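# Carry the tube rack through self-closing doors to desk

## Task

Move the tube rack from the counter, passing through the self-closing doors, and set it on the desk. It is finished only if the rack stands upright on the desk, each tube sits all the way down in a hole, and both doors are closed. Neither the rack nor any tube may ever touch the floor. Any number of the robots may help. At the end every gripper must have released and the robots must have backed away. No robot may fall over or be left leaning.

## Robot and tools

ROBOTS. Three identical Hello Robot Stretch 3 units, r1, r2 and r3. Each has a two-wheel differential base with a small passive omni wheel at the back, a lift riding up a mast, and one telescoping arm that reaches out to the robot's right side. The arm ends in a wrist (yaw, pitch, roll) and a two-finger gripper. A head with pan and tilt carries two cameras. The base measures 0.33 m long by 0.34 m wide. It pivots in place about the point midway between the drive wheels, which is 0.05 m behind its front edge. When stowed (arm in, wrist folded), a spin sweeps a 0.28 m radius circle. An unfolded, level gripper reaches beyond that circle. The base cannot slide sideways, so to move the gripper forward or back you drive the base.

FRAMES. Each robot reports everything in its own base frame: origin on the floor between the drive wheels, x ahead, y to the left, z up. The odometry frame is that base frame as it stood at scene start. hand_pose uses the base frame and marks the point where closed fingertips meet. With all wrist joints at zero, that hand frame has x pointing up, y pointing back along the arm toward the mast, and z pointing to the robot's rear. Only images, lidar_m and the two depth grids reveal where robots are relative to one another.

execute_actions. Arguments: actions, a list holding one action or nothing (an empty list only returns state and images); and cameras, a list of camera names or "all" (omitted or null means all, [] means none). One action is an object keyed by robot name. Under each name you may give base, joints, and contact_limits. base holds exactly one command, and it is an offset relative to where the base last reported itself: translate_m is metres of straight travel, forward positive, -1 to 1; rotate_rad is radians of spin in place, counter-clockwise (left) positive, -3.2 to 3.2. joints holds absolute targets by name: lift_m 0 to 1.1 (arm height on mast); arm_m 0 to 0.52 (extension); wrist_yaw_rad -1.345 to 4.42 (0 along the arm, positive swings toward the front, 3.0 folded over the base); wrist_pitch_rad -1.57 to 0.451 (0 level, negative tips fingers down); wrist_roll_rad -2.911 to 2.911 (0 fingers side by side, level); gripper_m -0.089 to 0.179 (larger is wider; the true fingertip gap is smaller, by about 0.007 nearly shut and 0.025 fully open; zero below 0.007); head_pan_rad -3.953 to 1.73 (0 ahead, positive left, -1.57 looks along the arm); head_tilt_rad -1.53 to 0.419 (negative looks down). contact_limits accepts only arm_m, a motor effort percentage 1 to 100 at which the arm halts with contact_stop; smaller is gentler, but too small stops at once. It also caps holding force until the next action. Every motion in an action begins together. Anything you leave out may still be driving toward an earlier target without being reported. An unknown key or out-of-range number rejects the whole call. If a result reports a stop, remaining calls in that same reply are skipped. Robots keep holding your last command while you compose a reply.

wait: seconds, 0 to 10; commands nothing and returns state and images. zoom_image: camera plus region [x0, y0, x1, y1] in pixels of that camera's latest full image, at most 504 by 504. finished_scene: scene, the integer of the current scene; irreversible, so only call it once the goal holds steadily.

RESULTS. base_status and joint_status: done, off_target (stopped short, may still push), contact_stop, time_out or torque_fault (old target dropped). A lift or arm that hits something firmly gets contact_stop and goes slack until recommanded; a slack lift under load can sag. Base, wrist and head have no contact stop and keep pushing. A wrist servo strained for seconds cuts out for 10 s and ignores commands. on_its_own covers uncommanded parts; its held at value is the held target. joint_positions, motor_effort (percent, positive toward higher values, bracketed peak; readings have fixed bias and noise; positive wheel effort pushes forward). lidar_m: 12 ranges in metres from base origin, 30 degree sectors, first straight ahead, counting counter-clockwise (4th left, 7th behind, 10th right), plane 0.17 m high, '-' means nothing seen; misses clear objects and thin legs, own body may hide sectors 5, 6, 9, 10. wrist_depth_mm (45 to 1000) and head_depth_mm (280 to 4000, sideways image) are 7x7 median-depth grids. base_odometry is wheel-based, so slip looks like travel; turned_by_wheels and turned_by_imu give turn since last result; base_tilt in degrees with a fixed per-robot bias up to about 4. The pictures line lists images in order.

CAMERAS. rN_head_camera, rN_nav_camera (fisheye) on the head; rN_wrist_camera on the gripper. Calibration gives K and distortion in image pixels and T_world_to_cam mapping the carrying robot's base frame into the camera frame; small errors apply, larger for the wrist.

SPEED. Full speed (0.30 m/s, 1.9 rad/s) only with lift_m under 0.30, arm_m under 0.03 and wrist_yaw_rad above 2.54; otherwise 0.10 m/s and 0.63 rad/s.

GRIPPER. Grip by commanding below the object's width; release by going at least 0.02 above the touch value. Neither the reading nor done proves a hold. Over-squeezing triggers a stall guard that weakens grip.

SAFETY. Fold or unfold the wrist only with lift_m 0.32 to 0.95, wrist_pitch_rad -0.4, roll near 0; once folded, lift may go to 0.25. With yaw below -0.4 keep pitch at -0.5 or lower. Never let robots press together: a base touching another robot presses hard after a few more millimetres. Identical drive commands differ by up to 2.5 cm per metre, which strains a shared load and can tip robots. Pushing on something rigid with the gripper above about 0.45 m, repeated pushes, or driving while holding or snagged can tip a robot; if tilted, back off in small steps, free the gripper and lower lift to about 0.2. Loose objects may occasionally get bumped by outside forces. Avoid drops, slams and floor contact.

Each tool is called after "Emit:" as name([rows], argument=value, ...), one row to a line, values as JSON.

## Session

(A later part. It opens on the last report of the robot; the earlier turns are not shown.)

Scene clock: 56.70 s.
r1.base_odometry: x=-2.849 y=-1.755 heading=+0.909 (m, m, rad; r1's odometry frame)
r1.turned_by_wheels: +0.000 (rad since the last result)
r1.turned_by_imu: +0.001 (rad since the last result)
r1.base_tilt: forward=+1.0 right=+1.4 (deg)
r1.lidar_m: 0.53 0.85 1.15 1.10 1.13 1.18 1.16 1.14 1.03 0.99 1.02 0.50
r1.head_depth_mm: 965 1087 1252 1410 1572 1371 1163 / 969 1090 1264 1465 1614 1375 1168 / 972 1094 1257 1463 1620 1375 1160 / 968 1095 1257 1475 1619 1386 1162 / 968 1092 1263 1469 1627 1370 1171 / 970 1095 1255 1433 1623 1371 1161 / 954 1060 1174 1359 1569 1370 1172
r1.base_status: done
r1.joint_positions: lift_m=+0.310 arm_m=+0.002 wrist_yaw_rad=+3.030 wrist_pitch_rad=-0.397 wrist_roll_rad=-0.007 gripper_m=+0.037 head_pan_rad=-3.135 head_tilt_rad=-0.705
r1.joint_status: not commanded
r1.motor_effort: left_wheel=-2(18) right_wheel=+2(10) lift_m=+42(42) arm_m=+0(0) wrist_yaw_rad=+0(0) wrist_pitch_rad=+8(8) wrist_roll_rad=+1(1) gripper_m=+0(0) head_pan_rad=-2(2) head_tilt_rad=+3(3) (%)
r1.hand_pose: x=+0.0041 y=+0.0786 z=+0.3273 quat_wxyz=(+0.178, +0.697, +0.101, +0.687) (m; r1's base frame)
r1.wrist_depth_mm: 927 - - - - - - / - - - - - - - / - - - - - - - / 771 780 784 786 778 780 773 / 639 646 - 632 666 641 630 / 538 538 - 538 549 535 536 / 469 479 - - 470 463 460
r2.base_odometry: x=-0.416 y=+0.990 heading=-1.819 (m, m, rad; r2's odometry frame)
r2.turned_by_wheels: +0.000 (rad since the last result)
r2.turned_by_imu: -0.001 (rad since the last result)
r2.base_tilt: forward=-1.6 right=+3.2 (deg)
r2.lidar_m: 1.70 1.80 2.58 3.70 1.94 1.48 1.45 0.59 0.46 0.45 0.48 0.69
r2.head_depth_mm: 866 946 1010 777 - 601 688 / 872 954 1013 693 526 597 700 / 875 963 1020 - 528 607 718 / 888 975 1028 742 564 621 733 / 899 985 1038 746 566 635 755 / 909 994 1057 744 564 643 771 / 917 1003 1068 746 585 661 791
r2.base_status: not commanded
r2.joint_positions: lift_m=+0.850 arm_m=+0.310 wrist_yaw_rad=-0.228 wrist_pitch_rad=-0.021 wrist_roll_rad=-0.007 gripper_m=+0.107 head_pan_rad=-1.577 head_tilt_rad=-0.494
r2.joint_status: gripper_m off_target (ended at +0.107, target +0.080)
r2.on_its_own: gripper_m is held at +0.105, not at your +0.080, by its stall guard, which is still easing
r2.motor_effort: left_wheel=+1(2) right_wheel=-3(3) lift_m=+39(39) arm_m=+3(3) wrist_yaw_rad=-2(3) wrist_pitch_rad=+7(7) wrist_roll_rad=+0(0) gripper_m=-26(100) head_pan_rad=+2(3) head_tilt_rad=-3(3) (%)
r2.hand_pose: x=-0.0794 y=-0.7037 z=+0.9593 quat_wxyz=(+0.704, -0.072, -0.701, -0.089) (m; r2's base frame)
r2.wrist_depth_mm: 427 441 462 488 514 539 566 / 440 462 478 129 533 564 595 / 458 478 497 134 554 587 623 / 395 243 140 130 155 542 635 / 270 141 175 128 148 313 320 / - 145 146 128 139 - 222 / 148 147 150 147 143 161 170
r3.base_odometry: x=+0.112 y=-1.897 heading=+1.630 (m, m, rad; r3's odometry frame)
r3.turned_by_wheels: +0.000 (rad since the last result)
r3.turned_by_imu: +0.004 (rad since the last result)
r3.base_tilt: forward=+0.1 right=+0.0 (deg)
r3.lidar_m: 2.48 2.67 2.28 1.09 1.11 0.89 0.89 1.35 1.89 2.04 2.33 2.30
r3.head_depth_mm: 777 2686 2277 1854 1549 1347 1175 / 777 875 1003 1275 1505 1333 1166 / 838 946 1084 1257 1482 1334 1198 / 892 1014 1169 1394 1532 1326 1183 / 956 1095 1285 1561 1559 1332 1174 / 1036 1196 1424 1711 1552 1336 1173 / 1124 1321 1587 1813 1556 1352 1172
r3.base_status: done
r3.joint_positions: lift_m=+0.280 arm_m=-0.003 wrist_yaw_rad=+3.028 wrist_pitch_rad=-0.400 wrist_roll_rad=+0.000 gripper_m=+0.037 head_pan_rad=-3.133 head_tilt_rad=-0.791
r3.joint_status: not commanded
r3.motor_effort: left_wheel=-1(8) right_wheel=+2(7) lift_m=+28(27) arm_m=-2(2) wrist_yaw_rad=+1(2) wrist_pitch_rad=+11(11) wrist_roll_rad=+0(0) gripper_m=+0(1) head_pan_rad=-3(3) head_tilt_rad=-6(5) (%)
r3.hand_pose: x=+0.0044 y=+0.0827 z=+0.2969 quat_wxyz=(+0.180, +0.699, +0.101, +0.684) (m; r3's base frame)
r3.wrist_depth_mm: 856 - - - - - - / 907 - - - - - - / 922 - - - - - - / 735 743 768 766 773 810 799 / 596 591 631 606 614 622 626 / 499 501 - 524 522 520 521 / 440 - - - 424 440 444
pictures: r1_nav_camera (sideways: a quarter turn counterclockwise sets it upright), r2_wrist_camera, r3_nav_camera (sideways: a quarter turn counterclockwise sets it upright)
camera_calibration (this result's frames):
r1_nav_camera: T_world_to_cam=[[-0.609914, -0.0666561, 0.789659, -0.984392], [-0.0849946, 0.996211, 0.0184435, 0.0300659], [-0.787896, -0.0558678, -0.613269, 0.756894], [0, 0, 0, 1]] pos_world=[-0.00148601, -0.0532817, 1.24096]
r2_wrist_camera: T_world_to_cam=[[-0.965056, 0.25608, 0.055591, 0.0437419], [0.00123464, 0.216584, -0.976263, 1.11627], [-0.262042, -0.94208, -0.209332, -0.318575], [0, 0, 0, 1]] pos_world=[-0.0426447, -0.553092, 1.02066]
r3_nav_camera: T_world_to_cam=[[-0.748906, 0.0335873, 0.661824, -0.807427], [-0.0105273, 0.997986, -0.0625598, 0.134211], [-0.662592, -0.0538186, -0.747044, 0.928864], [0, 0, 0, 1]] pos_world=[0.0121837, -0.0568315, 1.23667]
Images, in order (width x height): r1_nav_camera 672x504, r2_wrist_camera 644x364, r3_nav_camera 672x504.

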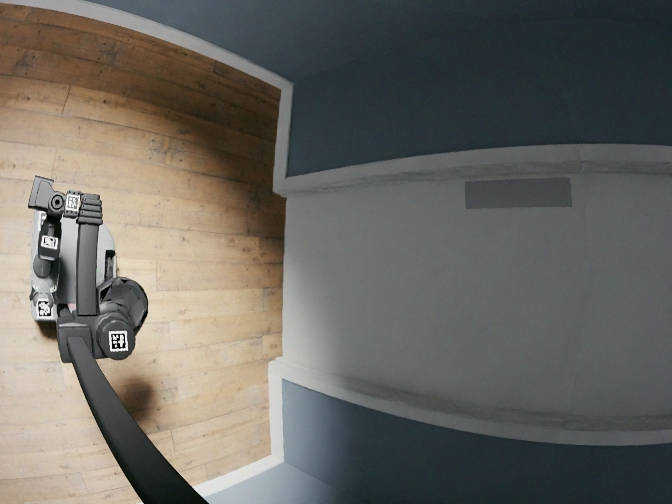

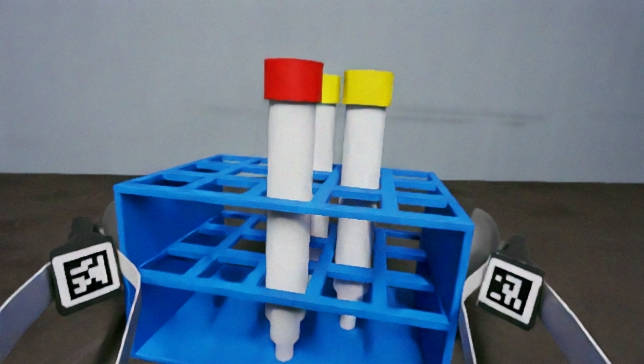

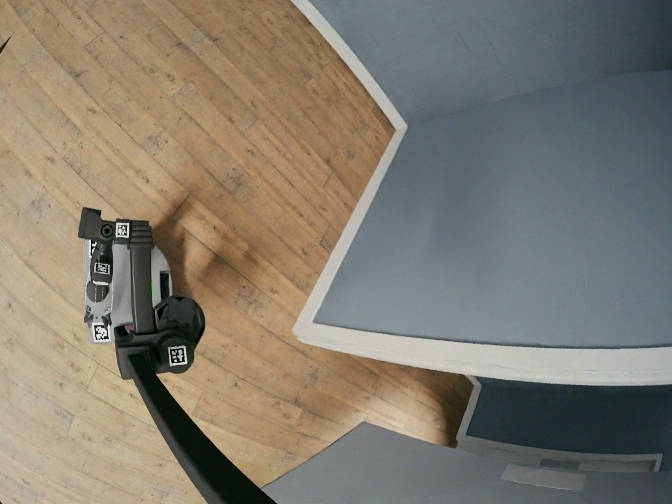

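Emit:
execute_actions([
  {"r1":{"base":{"translate_m":-1.0},"joints":{"head_tilt_rad":-1.0}},"r2":{"joints":{"lift_m":0.9}},"r3":{"base":{"rotate_rad":-0.69},"joints":{"lift_m":0.31,"head_tilt_rad":-1.0}}},
], cameras=["r1_nav_camera","r3_nav_camera"])

Emit:
execute_actions([
  {"r1":{"base":{"translate_m":-0.8}},"r2":{"joints":{"arm_m":0.005,"wrist_yaw_rad":1.9,"head_pan_rad":1.5,"head_tilt_rad":-0.6}},"r3":{"base":{"translate_m":-0.55}}},
], cameras=["r1_nav_camera","r2_nav_camera","r3_nav_camera"])

Scene clock: 68.70 s.
r1.base_odometry: x=-3.463 y=-2.544 heading=+0.909 (m, m, rad; r1's odometry frame)
r1.turned_by_wheels: +0.000 (rad since the last result)
r1.turned_by_imu: +0.008 (rad since the last result)
r1.base_tilt: forward=+1.0 right=+1.3 (deg)
r1.lidar_m: 2.13 1.55 1.13 0.48 0.33 0.27 0.27 0.31 0.41 0.41 1.04 1.41
r1.head_depth_mm: - - 304 376 511 783 1057 / - - 311 394 544 772 - / - - 321 413 580 - - / - 290 333 435 620 923 - / - 294 347 458 672 1161 - / - 301 362 484 729 1183 1111 / - 305 378 515 799 1221 1061
r1.base_status: translate_m off_target (by the wheels' count: -0.9998 of -1.0000)
r1.joint_positions: lift_m=+0.310 arm_m=+0.002 wrist_yaw_rad=+3.030 wrist_pitch_rad=-0.397 wrist_roll_rad=-0.007 gripper_m=+0.037 head_pan_rad=-3.135 head_tilt_rad=-0.992
r1.joint_status: all done
r1.on_its_own: left_wheel is at rest, and its effort (-33) is outside its rest range (-18 to +18)
r1.motor_effort: left_wheel=-33(68) right_wheel=-18(46) lift_m=+41(42) arm_m=+0(0) wrist_yaw_rad=+1(1) wrist_pitch_rad=+8(8) wrist_roll_rad=+1(1) gripper_m=+0(1) head_pan_rad=-2(2) head_tilt_rad=-5(33) (%)
r1.hand_pose: x=+0.0041 y=+0.0787 z=+0.3275 quat_wxyz=(+0.178, +0.697, +0.101, +0.687) (m; r1's base frame)
r1.wrist_depth_mm: 305 - 801 - - - - / 314 - 959 - - - - / 314 - 802 - - - - / 317 396 696 774 777 780 770 / 320 422 - 638 664 639 638 / 323 442 - 541 557 535 542 / 318 428 - - 464 465 469
r2.base_odometry: x=-0.416 y=+0.990 heading=-1.819 (m, m, rad; r2's odometry frame)
r2.turned_by_wheels: +0.000 (rad since the last result)
r2.turned_by_imu: -0.001 (rad since the last result)
r2.base_tilt: forward=-1.6 right=+3.2 (deg)
r2.lidar_m: 1.70 1.80 2.58 3.68 1.92 1.48 1.45 0.60 0.46 0.45 0.48 0.69
r2.head_depth_mm: 866 940 1022 - 564 586 683 / 874 957 1010 - 545 596 703 / 879 963 1028 - 544 609 716 / 885 971 1031 742 563 621 735 / 895 981 1041 744 564 634 754 / 908 997 1053 746 565 642 774 / 918 1010 1060 744 586 662 791
r2.base_status: not commanded
r2.joint_positions: lift_m=+0.900 arm_m=+0.310 wrist_yaw_rad=-0.228 wrist_pitch_rad=-0.027 wrist_roll_rad=-0.007 gripper_m=+0.116 head_pan_rad=-1.577 head_tilt_rad=-0.494
r2.joint_status: all done
r2.on_its_own: gripper_m is held at +0.115, not at your +0.080, by its stall guard, which is not easing now
r2.motor_effort: left_wheel=+1(2) right_wheel=-4(3) lift_m=+49(52) arm_m=+3(3) wrist_yaw_rad=-2(2) wrist_pitch_rad=+9(9) wrist_roll_rad=+0(0) gripper_m=-21(25) head_pan_rad=+4(3) head_tilt_rad=-3(3) (%)
r2.hand_pose: x=-0.0793 y=-0.7035 z=+1.0075 quat_wxyz=(+0.704, -0.071, -0.701, -0.091) (m; r2's base frame)
r2.wrist_depth_mm: 423 445 466 492 515 535 566 / 437 460 481 138 534 558 600 / 451 476 503 140 552 588 623 / 473 480 173 134 566 616 651 / 383 141 185 129 151 447 461 / - 145 141 131 138 - 319 / 212 149 151 151 142 235 244
r3.base_odometry: x=+0.112 y=-1.897 heading=+0.940 (m, m, rad; r3's odometry frame)
r3.turned_by_wheels: -0.690 (rad since the last result)
r3.turned_by_imu: -0.677 (rad since the last result)
r3.base_tilt: forward=+0.1 right=+0.0 (deg)
r3.lidar_m: 2.30 2.36 2.67 2.37 1.25 0.95 0.91 0.89 1.14 1.89 1.93 2.42
r3.head_depth_mm: 874 1043 1269 1511 1390 1234 1161 / 871 1026 1261 1505 1385 1259 - / 862 1018 1242 1501 1386 1301 - / 857 1005 1235 1499 1385 1284 - / 848 1002 1220 1494 1392 1261 - / 842 990 1205 1469 1374 1234 1164 / 833 979 1156 1416 1383 1239 1122
r3.base_status: done
r3.joint_positions: lift_m=+0.310 arm_m=-0.003 wrist_yaw_rad=+3.028 wrist_pitch_rad=-0.400 wrist_roll_rad=+0.000 gripper_m=+0.037 head_pan_rad=-3.134 head_tilt_rad=-0.988
r3.joint_status: all done
r3.motor_effort: left_wheel=+2(7) right_wheel=-4(11) lift_m=+40(42) arm_m=-1(2) wrist_yaw_rad=+2(1) wrist_pitch_rad=+10(10) wrist_roll_rad=+0(0) gripper_m=+0(0) head_pan_rad=-4(4) head_tilt_rad=-8(28) (%)
r3.hand_pose: x=+0.0044 y=+0.0828 z=+0.3266 quat_wxyz=(+0.180, +0.699, +0.101, +0.684) (m; r3's base frame)
r3.wrist_depth_mm: - - - - - - - / - - - - - - - / - - - - - - - / 797 795 799 813 825 844 855 / 629 639 677 667 676 664 673 / 533 536 - 548 554 555 554 / 455 485 - - 452 473 474
pictures: r1_nav_camera (sideways: a quarter turn counterclockwise sets it upright), r3_nav_camera (sideways: a quarter turn counterclockwise sets it upright)
camera_calibration (this result's frames):
r1_nav_camera: T_world_to_cam=[[-0.80902, -0.0677243, 0.583867, -0.715001], [-0.086634, 0.99623, -0.0044866, 0.059931], [-0.581362, -0.0542125, -0.811837, 1.01388], [0, 0, 0, 1]] pos_world=[0.0161734, -0.0531631, 1.24084]
r3_nav_camera: T_world_to_cam=[[-0.863711, 0.0330343, 0.502904, -0.599682], [0.00222185, 0.998089, -0.0617456, 0.133058], [-0.503983, -0.0522129, -0.862134, 1.07752], [0, 0, 0, 1]] pos_world=[0.0248072, -0.0567326, 1.23877]
Images, in order (width x height): r1_nav_camera 672x504, r3_nav_camera 672x504.

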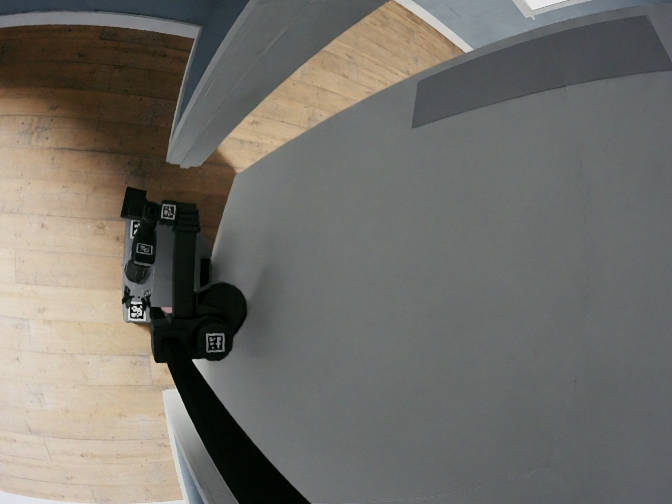

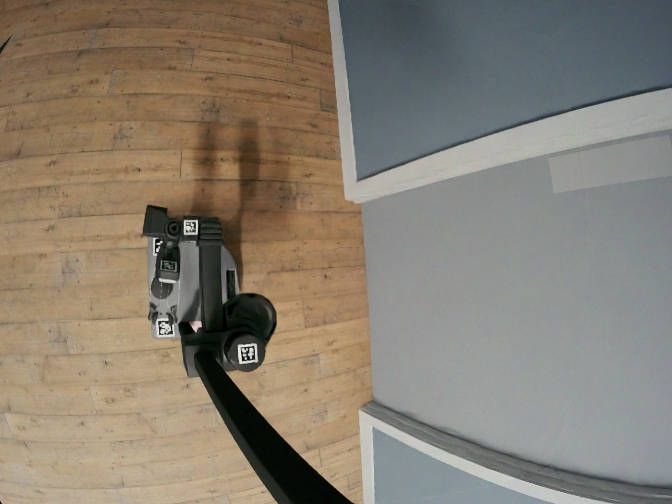

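Scene clock: 77.73 s.
r1.base_odometry: x=-3.954 y=-3.175 heading=+0.909 (m, m, rad; r1's odometry frame)
r1.turned_by_wheels: +0.000 (rad since the last result)
r1.turned_by_imu: +0.003 (rad since the last result)
r1.base_tilt: forward=+1.0 right=+1.4 (deg)
r1.lidar_m: 2.93 0.48 0.25 0.21 0.21 0.24 2.55 2.63 2.13 2.04 0.84 0.71
r1.head_depth_mm: 2366 2219 1845 1567 460 496 608 / 2358 2255 1849 1573 1374 640 - / 2370 2230 1856 1578 1377 - - / 2355 2247 1865 1578 1382 1268 - / 2346 2239 1848 1587 1385 1241 - / 2408 2256 1867 1582 1384 1233 1105 / 2379 2267 1869 1585 1383 1223 1096
r1.base_status: done
r1.joint_positions: lift_m=+0.310 arm_m=+0.002 wrist_yaw_rad=+3.030 wrist_pitch_rad=-0.397 wrist_roll_rad=-0.007 gripper_m=+0.037 head_pan_rad=-3.135 head_tilt_rad=-0.992
r1.joint_status: not commanded
r1.motor_effort: left_wheel=-1(43) right_wheel=-7(31) lift_m=+41(41) arm_m=+0(0) wrist_yaw_rad=+1(1) wrist_pitch_rad=+8(8) wrist_roll_rad=+1(0) gripper_m=+1(0) head_pan_rad=-2(3) head_tilt_rad=-4(4) (%)
r1.hand_pose: x=+0.0041 y=+0.0787 z=+0.3275 quat_wxyz=(+0.178, +0.697, +0.101, +0.687) (m; r1's base frame)
r1.wrist_depth_mm: 184 - 225 251 285 333 403 / 196 - 242 270 312 371 450 / 209 - 262 294 347 422 529 / 222 237 290 324 387 485 639 / 238 261 - 355 457 563 640 / 258 288 - 400 528 544 543 / 280 305 - - 465 461 465
r2.base_odometry: x=-0.416 y=+0.990 heading=-1.819 (m, m, rad; r2's odometry frame)
r2.turned_by_wheels: +0.000 (rad since the last result)
r2.turned_by_imu: -0.001 (rad since the last result)
r2.base_tilt: forward=-1.6 right=+3.3 (deg)
r2.lidar_m: 1.70 1.80 2.58 3.69 1.71 1.48 1.45 0.60 0.46 0.45 0.48 0.69
r2.head_depth_mm: 3206 3568 2875 2155 1714 1416 1205 / 3128 3518 2868 2124 1704 1423 1212 / 3172 3494 2857 2160 1703 1410 1216 / 3182 3579 2877 2149 1698 1418 1215 / 3201 3605 2876 2152 1706 1417 1211 / 3189 3554 2906 2144 1786 1455 - / 3258 3633 2799 1885 1820 - -
r2.base_status: not commanded
r2.joint_positions: lift_m=+0.900 arm_m=+0.005 wrist_yaw_rad=+1.898 wrist_pitch_rad=-0.027 wrist_roll_rad=-0.007 gripper_m=+0.116 head_pan_rad=+1.493 head_tilt_rad=-0.593
r2.joint_status: all done
r2.on_its_own: gripper_m is held at +0.115, not at your +0.080, by its stall guard, which is not easing now
r2.motor_effort: left_wheel=+1(1) right_wheel=-3(3) lift_m=+49(49) arm_m=-4(4) wrist_yaw_rad=+2(5) wrist_pitch_rad=+9(9) wrist_roll_rad=+0(0) gripper_m=-21(21) head_pan_rad=+3(37) head_tilt_rad=-4(15) (%)
r2.hand_pose: x=+0.2206 y=-0.0681 z=+1.0075 quat_wxyz=(+0.421, +0.578, -0.402, +0.571) (m; r2's base frame)
r2.wrist_depth_mm: - - - - - - - / - - - 142 - - - / - - - 141 - - - / - - 173 133 - - - / - 141 184 146 168 - - / - 145 141 138 138 - 668 / - 149 151 150 142 - 628
r3.base_odometry: x=-0.213 y=-2.341 heading=+0.940 (m, m, rad; r3's odometry frame)
r3.turned_by_wheels: +0.000 (rad since the last result)
r3.turned_by_imu: +0.004 (rad since the last result)
r3.base_tilt: forward=+0.1 right=+0.0 (deg)
r3.lidar_m: 2.85 2.92 2.93 1.38 0.54 0.38 0.36 0.37 0.44 0.96 1.96 2.60
r3.head_depth_mm: 324 384 471 609 855 1224 1156 / 322 381 465 598 841 1198 - / 319 377 460 590 822 1075 - / 316 374 455 583 805 1122 - / 314 370 450 574 790 1190 - / 311 366 443 565 776 1191 1177 / 309 363 439 557 756 1112 1117
r3.base_status: done
r3.joint_positions: lift_m=+0.310 arm_m=-0.003 wrist_yaw_rad=+3.028 wrist_pitch_rad=-0.400 wrist_roll_rad=+0.000 gripper_m=+0.037 head_pan_rad=-3.134 head_tilt_rad=-0.988
r3.joint_status: not commanded
r3.motor_effort: left_wheel=+2(3) right_wheel=-3(9) lift_m=+38(39) arm_m=-2(1) wrist_yaw_rad=+1(2) wrist_pitch_rad=+10(10) wrist_roll_rad=+1(0) gripper_m=+0(0) head_pan_rad=-3(3) head_tilt_rad=-7(8) (%)
r3.hand_pose: x=+0.0044 y=+0.0828 z=+0.3266 quat_wxyz=(+0.180, +0.699, +0.101, +0.684) (m; r3's base frame)
r3.wrist_depth_mm: 542 - - - - - - / 546 - - - - - - / 534 679 - - - - - / 533 731 801 822 825 854 839 / 514 636 674 654 664 672 670 / 498 534 - 542 554 547 557 / 460 487 - - 456 469 475
pictures: r1_nav_camera (sideways: a quarter turn counterclockwise sets it upright), r2_nav_camera (sideways: a quarter turn counterclockwise sets it upright), r3_nav_camera (sideways: a quarter turn counterclockwise sets it upright)
camera_calibration (this result's frames):
r1_nav_camera: T_world_to_cam=[[-0.80902, -0.0677245, 0.583867, -0.715], [-0.0866342, 0.99623, -0.00448662, 0.059931], [-0.581362, -0.0542126, -0.811837, 1.01388], [0, 0, 0, 1]] pos_world=[0.0161735, -0.0531631, 1.24084]
r2_nav_camera: T_world_to_cam=[[0.0703881, 0.533173, 0.843073, -1.0576], [0.993689, -0.11148, -0.0124613, 0.0636589], [0.0873416, 0.838629, -0.537655, 0.657021], [0, 0, 0, 1]] pos_world=[-0.0461997, 0.019986, 1.24568]
r3_nav_camera: T_world_to_cam=[[-0.863815, 0.0330336, 0.502725, -0.599447], [0.00223494, 0.99809, -0.0617435, 0.133055], [-0.503804, -0.0522114, -0.862239, 1.07766], [0, 0, 0, 1]] pos_world=[0.0248203, -0.0567325, 1.23877]
Images, in order (width x height): r1_nav_camera 672x504, r2_nav_camera 672x504, r3_nav_camera 672x504.

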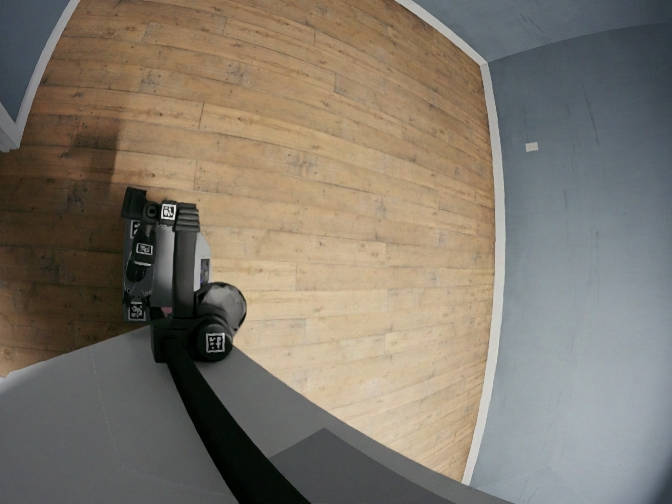

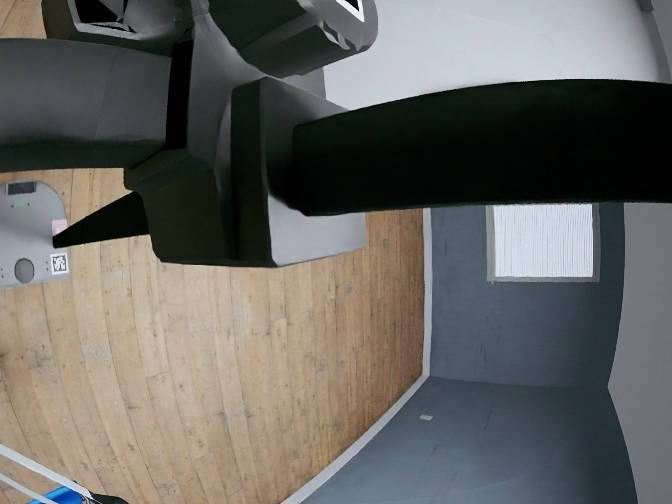

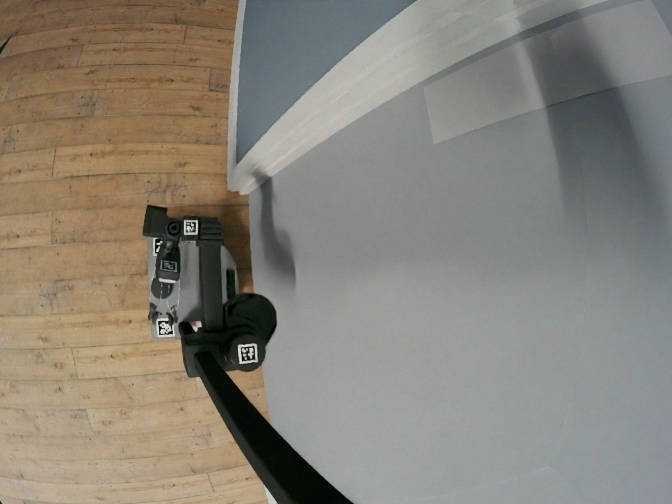

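Emit:
execute_actions([
  {"r1":{"base":{"rotate_rad":-1.5}},"r2":{"base":{"rotate_rad":1.56},"joints":{"head_pan_rad":0,"head_tilt_rad":-0.8}},"r3":{"base":{"translate_m":-0.5}}},
], cameras=["r3_nav_camera"])

Emit:
execute_actions([
  {"r1":{"base":{"translate_m":-0.34}},"r2":{"base":{"translate_m":1.0}},"r3":{"base":{"translate_m":-0.52}}},
], cameras=["r1_nav_camera","r3_nav_camera"])

Emit:
execute_actions([
  {"r2":{"base":{"translate_m":0.72}},"r3":{"base":{"rotate_rad":-1.42}}},
], cameras=[])

Emit:
execute_actions([
  {"r2":{"base":{"rotate_rad":1.55}},"r3":{"base":{"translate_m":-0.28}}},
], cameras=["r2_nav_camera","r3_nav_camera"])

Scene clock: 85.10 s.
r1.base_odometry: x=-3.954 y=-3.175 heading=-0.590 (m, m, rad; r1's odometry frame)
r1.turned_by_wheels: -1.500 (rad since the last result)
r1.turned_by_imu: -1.482 (rad since the last result)
r1.base_tilt: forward=+1.0 right=+1.3 (deg)
r1.lidar_m: 1.72 0.76 0.70 2.36 0.46 0.30 0.27 0.28 2.58 2.55 2.67 2.08
r1.head_depth_mm: - 296 347 461 683 1172 1056 / - 291 341 449 656 1009 - / - 290 334 438 632 - - / - - 328 426 609 881 - / - - 322 416 588 926 - / - - 316 406 568 1166 1110 / - - 309 395 553 1222 1096
r1.base_status: done
r1.joint_positions: lift_m=+0.310 arm_m=+0.002 wrist_yaw_rad=+3.030 wrist_pitch_rad=-0.397 wrist_roll_rad=-0.007 gripper_m=+0.037 head_pan_rad=-3.135 head_tilt_rad=-0.992
r1.joint_status: not commanded
r1.motor_effort: left_wheel=-6(12) right_wheel=-12(18) lift_m=+41(41) arm_m=+0(0) wrist_yaw_rad=+0(1) wrist_pitch_rad=+8(8) wrist_roll_rad=+0(1) gripper_m=+0(0) head_pan_rad=-2(2) head_tilt_rad=-5(5) (%)
r1.hand_pose: x=+0.0041 y=+0.0787 z=+0.3275 quat_wxyz=(+0.178, +0.697, +0.101, +0.687) (m; r1's base frame)
r1.wrist_depth_mm: 542 - - - - 680 587 / 543 - - - - 664 641 / 517 - - - - 703 693 / 488 715 768 785 788 736 746 / 467 614 - 628 657 641 633 / 451 540 - 537 551 537 536 / 426 482 - - 466 465 463
r2.base_odometry: x=-0.416 y=+0.990 heading=-0.259 (m, m, rad; r2's odometry frame)
r2.turned_by_wheels: +1.560 (rad since the last result)
r2.turned_by_imu: +1.577 (rad since the last result)
r2.base_tilt: forward=-1.6 right=+3.3 (deg)
r2.lidar_m: 3.70 1.51 1.48 1.45 0.60 0.46 0.45 0.47 0.68 1.70 1.79 2.55
r2.head_depth_mm: 3188 2637 2084 1612 - 333 1148 / 3167 2614 2075 1678 306 318 1128 / 3158 2597 2084 1732 348 333 1129 / 3204 2670 2092 1732 1480 1228 1132 / 3239 2621 2088 1728 1469 1279 1136 / 3290 2661 2043 1733 1468 1287 1139 / 3238 1487 1700 1737 1475 1283 1136
r2.base_status: done
r2.joint_positions: lift_m=+0.900 arm_m=+0.005 wrist_yaw_rad=+1.898 wrist_pitch_rad=-0.027 wrist_roll_rad=-0.007 gripper_m=+0.116 head_pan_rad=+0.007 head_tilt_rad=-0.790
r2.joint_status: all done
r2.on_its_own: gripper_m is held at +0.115, not at your +0.080, by its stall guard, which is not easing now
r2.motor_effort: left_wheel=-3(8) right_wheel=+2(6) lift_m=+49(49) arm_m=-4(4) wrist_yaw_rad=+2(2) wrist_pitch_rad=+9(9) wrist_roll_rad=+0(0) gripper_m=-22(21) head_pan_rad=-3(38) head_tilt_rad=-5(21) (%)
r2.hand_pose: x=+0.2206 y=-0.0681 z=+1.0075 quat_wxyz=(+0.421, +0.578, -0.402, +0.571) (m; r2's base frame)
r2.wrist_depth_mm: - - - - - - - / - - - 143 - - - / - - - 141 - - - / - - 174 133 - - - / - 141 183 131 165 - - / - 145 141 138 138 - - / - 149 150 151 142 - -
r3.base_odometry: x=-0.507 y=-2.744 heading=+0.940 (m, m, rad; r3's odometry frame)
r3.turned_by_wheels: +0.000 (rad since the last result)
r3.turned_by_imu: +0.009 (rad since the last result)
r3.base_tilt: forward=+0.2 right=+0.1 (deg)
r3.lidar_m: 3.31 3.43 0.68 0.35 0.27 0.26 0.27 0.39 0.94 0.38 0.38 2.63
r3.head_depth_mm: - - 301 358 451 607 879 / - 285 319 392 505 664 - / - 297 345 432 577 - - / - 310 378 483 672 980 - / 293 335 415 547 798 1220 - / 304 364 461 629 987 1227 - / 325 399 519 836 1376 1233 1118
r3.base_status: translate_m off_target (by the wheels' count: -0.4999 of -0.5000)
r3.joint_positions: lift_m=+0.310 arm_m=-0.003 wrist_yaw_rad=+3.030 wrist_pitch_rad=-0.399 wrist_roll_rad=+0.000 gripper_m=+0.037 head_pan_rad=-3.134 head_tilt_rad=-0.993
r3.joint_status: not commanded
r3.on_its_own: right_wheel is at rest, and its effort (-24) is outside its rest range (-18 to +18)
r3.motor_effort: left_wheel=-13(56) right_wheel=-24(93) lift_m=+36(38) arm_m=-2(1) wrist_yaw_rad=+0(2) wrist_pitch_rad=+10(11) wrist_roll_rad=+0(0) gripper_m=+0(0) head_pan_rad=-3(2) head_tilt_rad=-4(7) (%)
r3.hand_pose: x=+0.0041 y=+0.0829 z=+0.3268 quat_wxyz=(+0.179, +0.699, +0.101, +0.684) (m; r3's base frame)
r3.wrist_depth_mm: 223 - 381 572 - - - / 232 - 411 628 - - - / 240 272 445 686 - - - / 249 293 481 767 833 840 844 / 258 311 531 659 660 650 674 / 269 336 - 544 558 554 554 / 277 340 - - 458 472 471
pictures: r3_nav_camera (sideways: a quarter turn counterclockwise sets it upright)
camera_calibration (this result's frames):
r3_nav_camera: T_world_to_cam=[[-0.866303, 0.033798, 0.498375, -0.593765], [0.00344939, 0.998089, -0.061691, 0.132979], [-0.499508, -0.051724, -0.864764, 1.08092], [0, 0, 0, 1]] pos_world=[0.0250862, -0.0567472, 1.23886]
Images, in order (width x height): r3_nav_camera 672x504.

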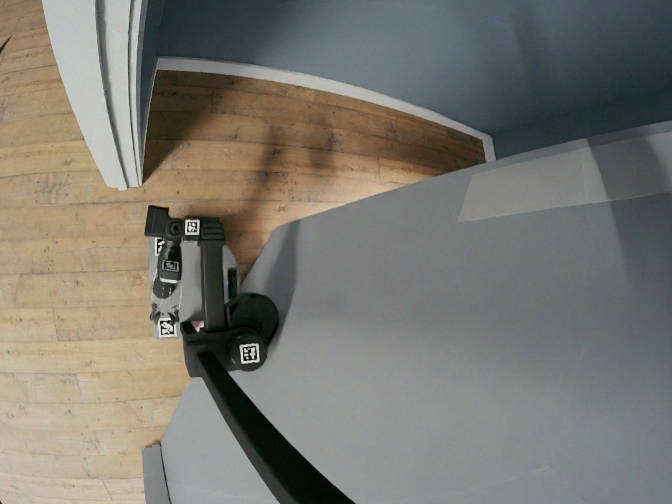

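Scene clock: 96.03 s.
r1.base_odometry: x=-4.236 y=-2.986 heading=-0.591 (m, m, rad; r1's odometry frame)
r1.turned_by_wheels: -0.001 (rad since the last result)
r1.turned_by_imu: -0.020 (rad since the last result)
r1.base_tilt: forward=+1.0 right=+1.3 (deg)
r1.lidar_m: 1.90 0.91 1.97 0.55 0.31 0.27 0.27 0.32 0.76 2.52 2.67 2.35
r1.head_depth_mm: - - 302 371 499 754 1061 / - - 312 392 534 753 - / - - 323 415 582 - - / - 292 338 441 630 946 - / - 298 355 470 694 1182 - / - 304 374 505 789 1216 1113 / - 311 393 551 1380 1221 1092
r1.base_status: translate_m off_target (by the wheels' count: -0.3394 of -0.3400)
r1.joint_positions: lift_m=+0.310 arm_m=+0.002 wrist_yaw_rad=+3.030 wrist_pitch_rad=-0.396 wrist_roll_rad=-0.007 gripper_m=+0.037 head_pan_rad=-3.136 head_tilt_rad=-0.994
r1.joint_status: not commanded
r1.on_its_own: left_wheel is at rest, and its effort (-77) is outside its rest range (-18 to +18); right_wheel is at rest, and its effort (-56) is outside its rest range (-18 to +18)
r1.motor_effort: left_wheel=-77(78) right_wheel=-56(67) lift_m=+40(41) arm_m=+0(0) wrist_yaw_rad=+0(2) wrist_pitch_rad=+8(8) wrist_roll_rad=+0(1) gripper_m=+0(1) head_pan_rad=-1(2) head_tilt_rad=-3(5) (%)
r1.hand_pose: x=+0.0040 y=+0.0788 z=+0.3276 quat_wxyz=(+0.177, +0.697, +0.101, +0.687) (m; r1's base frame)
r1.wrist_depth_mm: 291 - - - - - - / 299 - - - - - 747 / 302 - 955 - - - 768 / 306 377 745 777 771 776 780 / 308 402 - 642 659 637 640 / 312 421 - 533 546 534 539 / 312 414 - - 465 462 466
r2.base_odometry: x=+0.551 y=+0.734 heading=-0.260 (m, m, rad; r2's odometry frame)
r2.turned_by_wheels: +0.000 (rad since the last result)
r2.turned_by_imu: +0.004 (rad since the last result)
r2.base_tilt: forward=-1.6 right=+3.3 (deg)
r2.lidar_m: 2.70 1.87 0.83 0.53 1.47 1.48 1.45 1.53 1.79 1.76 1.85 2.64
r2.head_depth_mm: 2344 2527 2053 1612 - 333 1147 / 2349 2552 2045 1661 308 318 1135 / 2387 2591 2075 1726 348 334 1135 / 2421 2616 2079 1714 1458 1238 1134 / 2456 2621 2095 1727 1472 1276 1132 / 2456 2660 2085 1721 1474 1288 1136 / 2510 2660 2083 1744 1486 1279 1138
r2.base_status: done
r2.joint_positions: lift_m=+0.900 arm_m=+0.005 wrist_yaw_rad=+1.898 wrist_pitch_rad=-0.027 wrist_roll_rad=-0.007 gripper_m=+0.116 head_pan_rad=+0.007 head_tilt_rad=-0.790
r2.joint_status: not commanded
r2.on_its_own: gripper_m is held at +0.115, not at your +0.080, by its stall guard, which is not easing now
r2.motor_effort: left_wheel=-3(4) right_wheel=+3(8) lift_m=+49(49) arm_m=-4(4) wrist_yaw_rad=+1(1) wrist_pitch_rad=+9(9) wrist_roll_rad=+0(0) gripper_m=-22(22) head_pan_rad=-3(3) head_tilt_rad=-6(4) (%)
r2.hand_pose: x=+0.2206 y=-0.0681 z=+1.0075 quat_wxyz=(+0.421, +0.578, -0.402, +0.571) (m; r2's base frame)
r2.wrist_depth_mm: - - - - - - - / - - - 143 - - - / - - - 141 - - - / - - 173 134 - - - / - 141 183 131 165 - - / - 145 142 138 138 - - / - 149 150 151 142 - -
r3.base_odometry: x=-0.814 y=-3.164 heading=+0.940 (m, m, rad; r3's odometry frame)
r3.turned_by_wheels: +0.000 (rad since the last result)
r3.turned_by_imu: +0.005 (rad since the last result)
r3.base_tilt: forward=+0.1 right=+0.0 (deg)
r3.lidar_m: 3.84 0.92 0.32 0.24 0.23 0.24 1.64 1.36 0.97 0.92 0.89 0.71
r3.head_depth_mm: 1604 1826 329 371 434 522 658 / 2119 1983 1789 1503 536 638 - / 2249 2095 1775 1554 1382 - - / 2567 2086 1774 1560 1373 1273 - / 2530 2075 1778 1549 1366 1252 - / 2490 1981 1790 1556 1374 1232 - / 1549 1808 1773 1558 1382 1236 1115
r3.base_status: done
r3.joint_positions: lift_m=+0.310 arm_m=-0.003 wrist_yaw_rad=+3.030 wrist_pitch_rad=-0.399 wrist_roll_rad=+0.000 gripper_m=+0.037 head_pan_rad=-3.134 head_tilt_rad=-0.993
r3.joint_status: not commanded
r3.motor_effort: left_wheel=-2(22) right_wheel=-12(33) lift_m=+36(35) arm_m=-2(1) wrist_yaw_rad=+0(0) wrist_pitch_rad=+10(10) wrist_roll_rad=+0(0) gripper_m=+0(0) head_pan_rad=-3(2) head_tilt_rad=-4(5) (%)
r3.hand_pose: x=+0.0041 y=+0.0829 z=+0.3268 quat_wxyz=(+0.179, +0.699, +0.101, +0.684) (m; r3's base frame)
r3.wrist_depth_mm: 186 - 247 293 368 487 - / 197 - 269 319 411 568 - / 208 225 292 346 459 678 - / 221 242 321 389 527 778 845 / 235 267 349 434 618 671 683 / 250 293 - 492 559 552 557 / 270 299 - - 457 469 472
pictures: r1_nav_camera (sideways: a quarter turn counterclockwise sets it upright), r3_nav_camera (sideways: a quarter turn counterclockwise sets it upright)
camera_calibration (this result's frames):
r1_nav_camera: T_world_to_cam=[[-0.809909, -0.0671554, 0.582698, -0.713473], [-0.0859208, 0.996291, -0.0046022, 0.0600771], [-0.580228, -0.0537933, -0.812675, 1.01496], [0, 0, 0, 1]] pos_world=[0.0162238, -0.0531697, 1.24085]
r3_nav_camera: T_world_to_cam=[[-0.866303, 0.0337978, 0.498375, -0.593765], [0.00344916, 0.998089, -0.061691, 0.132979], [-0.499507, -0.0517241, -0.864764, 1.08092], [0, 0, 0, 1]] pos_world=[0.0250862, -0.0567472, 1.23886]
Images, in order (width x height): r1_nav_camera 672x504, r3_nav_camera 672x504.

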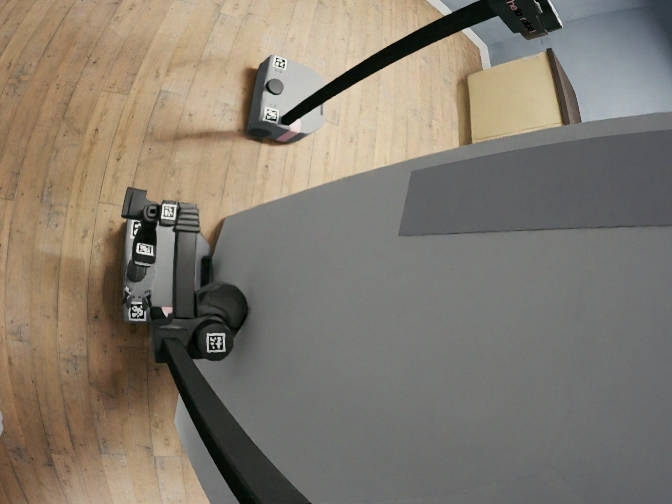

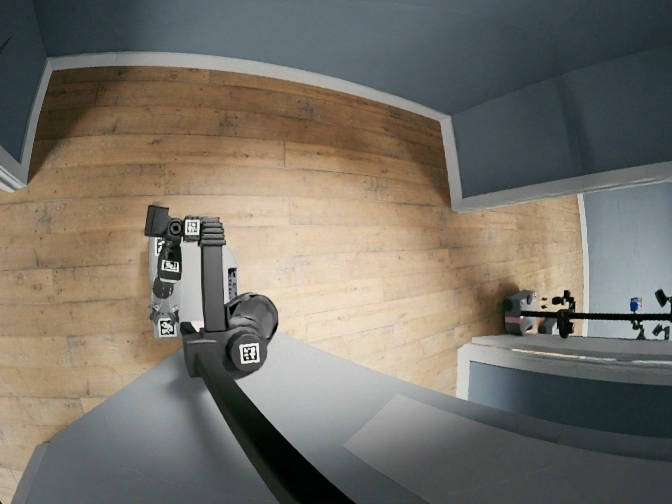

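Scene clock: 104.20 s.
r1.base_odometry: x=-4.236 y=-2.986 heading=-0.591 (m, m, rad; r1's odometry frame)
r1.turned_by_wheels: +0.000 (rad since the last result)
r1.turned_by_imu: -0.002 (rad since the last result)
r1.base_tilt: forward=+1.0 right=+1.4 (deg)
r1.lidar_m: 1.90 0.91 1.95 0.55 0.31 0.27 0.27 0.32 2.56 2.52 0.63 2.36
r1.head_depth_mm: - - 302 372 499 753 1055 / - - 311 392 537 754 - / - - 323 415 580 - - / - 292 338 441 633 943 - / - 298 355 470 696 1185 - / - 304 375 503 788 1219 1114 / - 311 392 551 1376 1230 1090
r1.base_status: not commanded
r1.joint_positions: lift_m=+0.310 arm_m=+0.002 wrist_yaw_rad=+3.030 wrist_pitch_rad=-0.396 wrist_roll_rad=-0.007 gripper_m=+0.037 head_pan_rad=-3.136 head_tilt_rad=-0.994
r1.joint_status: not commanded
r1.on_its_own: left_wheel is at rest, and its effort (-77) is outside its rest range (-18 to +18); right_wheel is at rest, and its effort (-56) is outside its rest range (-18 to +18)
r1.motor_effort: left_wheel=-77(77) right_wheel=-56(55) lift_m=+40(40) arm_m=+0(1) wrist_yaw_rad=+0(0) wrist_pitch_rad=+8(8) wrist_roll_rad=+1(0) gripper_m=+0(0) head_pan_rad=-2(2) head_tilt_rad=-4(3) (%)
r1.hand_pose: x=+0.0040 y=+0.0788 z=+0.3276 quat_wxyz=(+0.177, +0.697, +0.101, +0.687) (m; r1's base frame)
r1.wrist_depth_mm: 289 - - - - - - / 298 - - - - - 746 / 302 - 944 - - - 763 / 307 377 751 780 772 781 782 / 308 404 - 632 660 632 636 / 311 422 - 539 553 538 539 / 314 414 - - 462 465 466
r2.base_odometry: x=+1.247 y=+0.549 heading=-0.260 (m, m, rad; r2's odometry frame)
r2.turned_by_wheels: +0.000 (rad since the last result)
r2.turned_by_imu: +0.003 (rad since the last result)
r2.base_tilt: forward=-1.6 right=+3.3 (deg)
r2.lidar_m: 1.98 1.81 1.38 2.79 0.87 0.83 2.17 2.29 1.83 1.80 1.90 2.03
r2.head_depth_mm: 1707 1959 2031 1620 - 333 1142 / 1722 1974 2104 1669 306 318 1130 / 1745 2001 2069 1715 347 334 1136 / 1760 2030 2059 1720 1465 1237 1139 / 1786 2055 2090 1733 1469 1279 1137 / 1808 2103 2084 1725 1474 1284 1140 / 1847 2122 2091 1726 1476 1280 1140
r2.base_status: done
r2.joint_positions: lift_m=+0.900 arm_m=+0.005 wrist_yaw_rad=+1.898 wrist_pitch_rad=-0.027 wrist_roll_rad=-0.007 gripper_m=+0.116 head_pan_rad=+0.007 head_tilt_rad=-0.790
r2.joint_status: not commanded
r2.on_its_own: gripper_m is held at +0.115, not at your +0.080, by its stall guard, which is not easing now
r2.motor_effort: left_wheel=-3(5) right_wheel=+3(6) lift_m=+50(49) arm_m=-4(4) wrist_yaw_rad=+2(1) wrist_pitch_rad=+9(9) wrist_roll_rad=+0(0) gripper_m=-22(22) head_pan_rad=-2(3) head_tilt_rad=-5(6) (%)
r2.hand_pose: x=+0.2206 y=-0.0681 z=+1.0075 quat_wxyz=(+0.421, +0.578, -0.402, +0.571) (m; r2's base frame)
r2.wrist_depth_mm: - - - - - - - / - - - 142 - - - / - - - 141 - - - / - - 173 134 - - - / - 141 183 131 165 - - / - 145 142 138 137 - - / - 149 150 151 142 - -
r3.base_odometry: x=-0.814 y=-3.164 heading=-0.480 (m, m, rad; r3's odometry frame)
r3.turned_by_wheels: -1.420 (rad since the last result)
r3.turned_by_imu: -1.387 (rad since the last result)
r3.base_tilt: forward=+0.1 right=+0.0 (deg)
r3.lidar_m: 0.92 0.77 0.71 3.84 0.59 0.32 0.27 0.27 0.31 1.64 1.16 0.93
r3.head_depth_mm: 291 331 418 567 872 1247 1152 / - 316 394 525 774 1217 - / - 305 372 485 696 - - / - 300 352 452 630 887 - / - 292 335 424 577 857 - / - - 319 399 531 798 - / - - 308 377 492 710 1118
r3.base_status: done
r3.joint_positions: lift_m=+0.310 arm_m=-0.003 wrist_yaw_rad=+3.030 wrist_pitch_rad=-0.399 wrist_roll_rad=+0.000 gripper_m=+0.037 head_pan_rad=-3.134 head_tilt_rad=-0.993
r3.joint_status: not commanded
r3.on_its_own: right_wheel is at rest, and its effort (-23) is outside its rest range (-18 to +18)
r3.motor_effort: left_wheel=-5(9) right_wheel=-23(32) lift_m=+36(37) arm_m=-1(2) wrist_yaw_rad=+0(0) wrist_pitch_rad=+10(10) wrist_roll_rad=+0(0) gripper_m=+0(0) head_pan_rad=-2(2) head_tilt_rad=-4(4) (%)
r3.hand_pose: x=+0.0041 y=+0.0829 z=+0.3268 quat_wxyz=(+0.179, +0.699, +0.101, +0.684) (m; r3's base frame)
r3.wrist_depth_mm: - - - - - 631 586 / - - - - - 670 643 / 727 - - - - 696 704 / 640 801 797 822 837 779 740 / 592 645 686 653 654 669 674 / 512 531 - 542 555 563 560 / 459 485 - - 456 473 478
pictures: none
No camera images: the call's "cameras" was empty. Leave "cameras" out to get every camera's image.

Scene clock: 108.03 s.
r1.base_odometry: x=-4.236 y=-2.986 heading=-0.591 (m, m, rad; r1's odometry frame)
r1.turned_by_wheels: +0.000 (rad since the last result)
r1.turned_by_imu: -0.001 (rad since the last result)
r1.base_tilt: forward=+1.1 right=+1.4 (deg)
r1.lidar_m: 1.90 0.91 1.96 0.55 0.31 0.27 0.27 0.32 2.57 0.81 0.76 2.36
r1.head_depth_mm: - - 302 372 500 753 1053 / - - 311 392 538 755 - / - - 323 415 581 - - / - 292 338 441 631 941 - / - 298 356 470 694 1181 - / - 304 374 503 789 1214 1112 / - 311 393 552 1376 1223 1088
r1.base_status: not commanded
r1.joint_positions: lift_m=+0.310 arm_m=+0.002 wrist_yaw_rad=+3.030 wrist_pitch_rad=-0.396 wrist_roll_rad=-0.007 gripper_m=+0.037 head_pan_rad=-3.136 head_tilt_rad=-0.994
r1.joint_status: not commanded
r1.on_its_own: left_wheel is at rest, and its effort (-77) is outside its rest range (-18 to +18); right_wheel is at rest, and its effort (-55) is outside its rest range (-18 to +18)
r1.motor_effort: left_wheel=-77(76) right_wheel=-55(55) lift_m=+40(40) arm_m=+0(0) wrist_yaw_rad=-1(0) wrist_pitch_rad=+8(8) wrist_roll_rad=+0(1) gripper_m=+1(0) head_pan_rad=-2(2) head_tilt_rad=-4(3) (%)
r1.hand_pose: x=+0.0040 y=+0.0788 z=+0.3276 quat_wxyz=(+0.177, +0.697, +0.101, +0.687) (m; r1's base frame)
r1.wrist_depth_mm: 290 - - - - - - / 299 - - - - - 743 / 303 - 962 - - - 769 / 304 379 742 786 783 785 785 / 308 402 - 642 661 632 638 / 313 421 - 536 549 536 536 / 313 416 - - 467 467 465
r2.base_odometry: x=+1.247 y=+0.549 heading=+1.290 (m, m, rad; r2's odometry frame)
r2.turned_by_wheels: +1.550 (rad since the last result)
r2.turned_by_imu: +1.567 (rad since the last result)
r2.base_tilt: forward=-1.6 right=+3.2 (deg)
r2.lidar_m: 1.44 0.77 0.83 2.17 2.29 1.85 1.79 1.88 2.03 1.98 1.86 1.38
r2.head_depth_mm: 3162 1423 1601 1612 - 333 1146 / 3330 2610 2069 1663 307 319 1135 / 3555 2586 2067 1708 348 334 1130 / 3388 2604 2090 1708 1461 1228 1130 / 3123 2670 2072 1729 1450 1276 1129 / 3320 2667 1707 1403 1239 1259 1135 / 1168 1226 1074 1066 1239 1264 1136
r2.base_status: done
r2.joint_positions: lift_m=+0.900 arm_m=+0.005 wrist_yaw_rad=+1.898 wrist_pitch_rad=-0.027 wrist_roll_rad=-0.007 gripper_m=+0.116 head_pan_rad=+0.007 head_tilt_rad=-0.790
r2.joint_status: not commanded
r2.on_its_own: gripper_m is held at +0.115, not at your +0.080, by its stall guard, which is not easing now
r2.motor_effort: left_wheel=-3(5) right_wheel=+4(8) lift_m=+49(49) arm_m=-4(4) wrist_yaw_rad=+2(2) wrist_pitch_rad=+9(9) wrist_roll_rad=+0(0) gripper_m=-22(22) head_pan_rad=-3(3) head_tilt_rad=-5(6) (%)
r2.hand_pose: x=+0.2206 y=-0.0681 z=+1.0075 quat_wxyz=(+0.421, +0.578, -0.402, +0.571) (m; r2's base frame)
r2.wrist_depth_mm: 666 797 933 - - - 982 / 675 821 990 143 - - - / 706 836 - 141 - - - / 740 789 173 134 - - - / 765 141 184 131 165 - - / - 145 141 138 138 - - / 821 149 150 150 141 - -
r3.base_odometry: x=-1.062 y=-3.035 heading=-0.480 (m, m, rad; r3's odometry frame)
r3.turned_by_wheels: +0.000 (rad since the last result)
r3.turned_by_imu: +0.002 (rad since the last result)
r3.base_tilt: forward=+0.1 right=+0.0 (deg)
r3.lidar_m: 1.19 0.92 3.68 3.85 0.36 0.28 0.27 0.29 0.43 1.68 1.51 1.21
r3.head_depth_mm: - 288 328 417 575 923 1155 / - 290 331 421 583 858 - / - 289 333 426 587 - - / - 290 336 429 597 832 - / - 291 337 434 606 920 - / - 293 340 437 614 1021 - / - 295 343 441 621 1047 1113
r3.base_status: done
r3.joint_positions: lift_m=+0.310 arm_m=-0.003 wrist_yaw_rad=+3.030 wrist_pitch_rad=-0.399 wrist_roll_rad=+0.000 gripper_m=+0.037 head_pan_rad=-3.134 head_tilt_rad=-0.993
r3.joint_status: not commanded
r3.motor_effort: left_wheel=-3(11) right_wheel=-18(36) lift_m=+36(37) arm_m=-1(2) wrist_yaw_rad=+0(0) wrist_pitch_rad=+10(10) wrist_roll_rad=+1(1) gripper_m=+0(0) head_pan_rad=-3(3) head_tilt_rad=-4(5) (%)
r3.hand_pose: x=+0.0041 y=+0.0829 z=+0.3268 quat_wxyz=(+0.179, +0.699, +0.101, +0.684) (m; r3's base frame)
r3.wrist_depth_mm: 337 - - - - - - / 344 - - - - - 741 / 346 445 - - - - 740 / 342 446 823 826 836 848 784 / 340 475 686 661 668 668 674 / 343 507 - 545 559 549 553 / 332 475 - - 451 476 474
pictures: r2_nav_camera (sideways: a quarter turn counterclockwise sets it upright), r3_nav_camera (sideways: a quarter turn counterclockwise sets it upright)
camera_calibration (this result's frames):
r2_nav_camera: T_world_to_cam=[[0.692216, -0.0238062, 0.721297, -0.902657], [-0.0285686, -0.999576, -0.00557396, 0.0609258], [0.721124, -0.0167481, -0.692603, 0.854722], [0, 0, 0, 1]] pos_world=[0.010214, 0.0537261, 1.24341]
r3_nav_camera: T_world_to_cam=[[-0.866303, 0.0337976, 0.498375, -0.593765], [0.00344892, 0.998089, -0.061691, 0.132979], [-0.499508, -0.0517242, -0.864764, 1.08092], [0, 0, 0, 1]] pos_world=[0.0250862, -0.0567472, 1.23886]
Images, in order (width x height): r2_nav_camera 672x504, r3_nav_camera 672x504.

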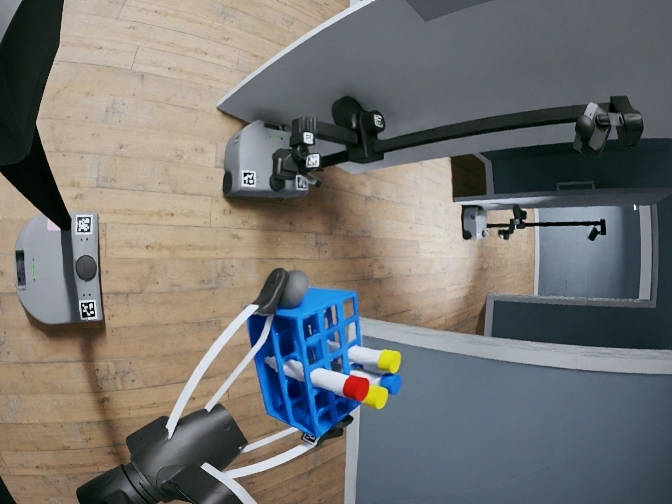

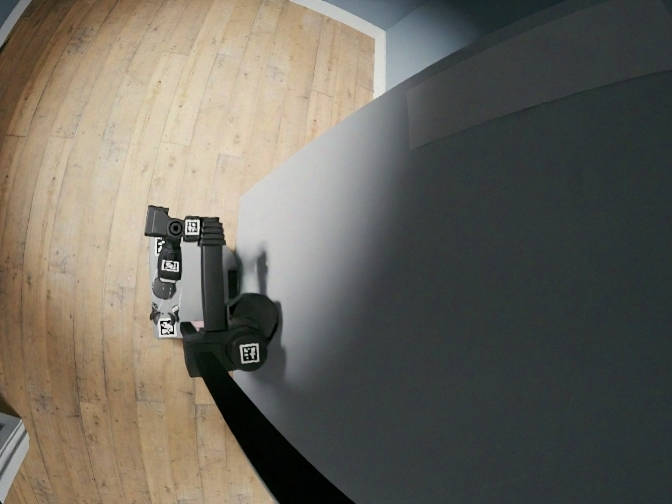

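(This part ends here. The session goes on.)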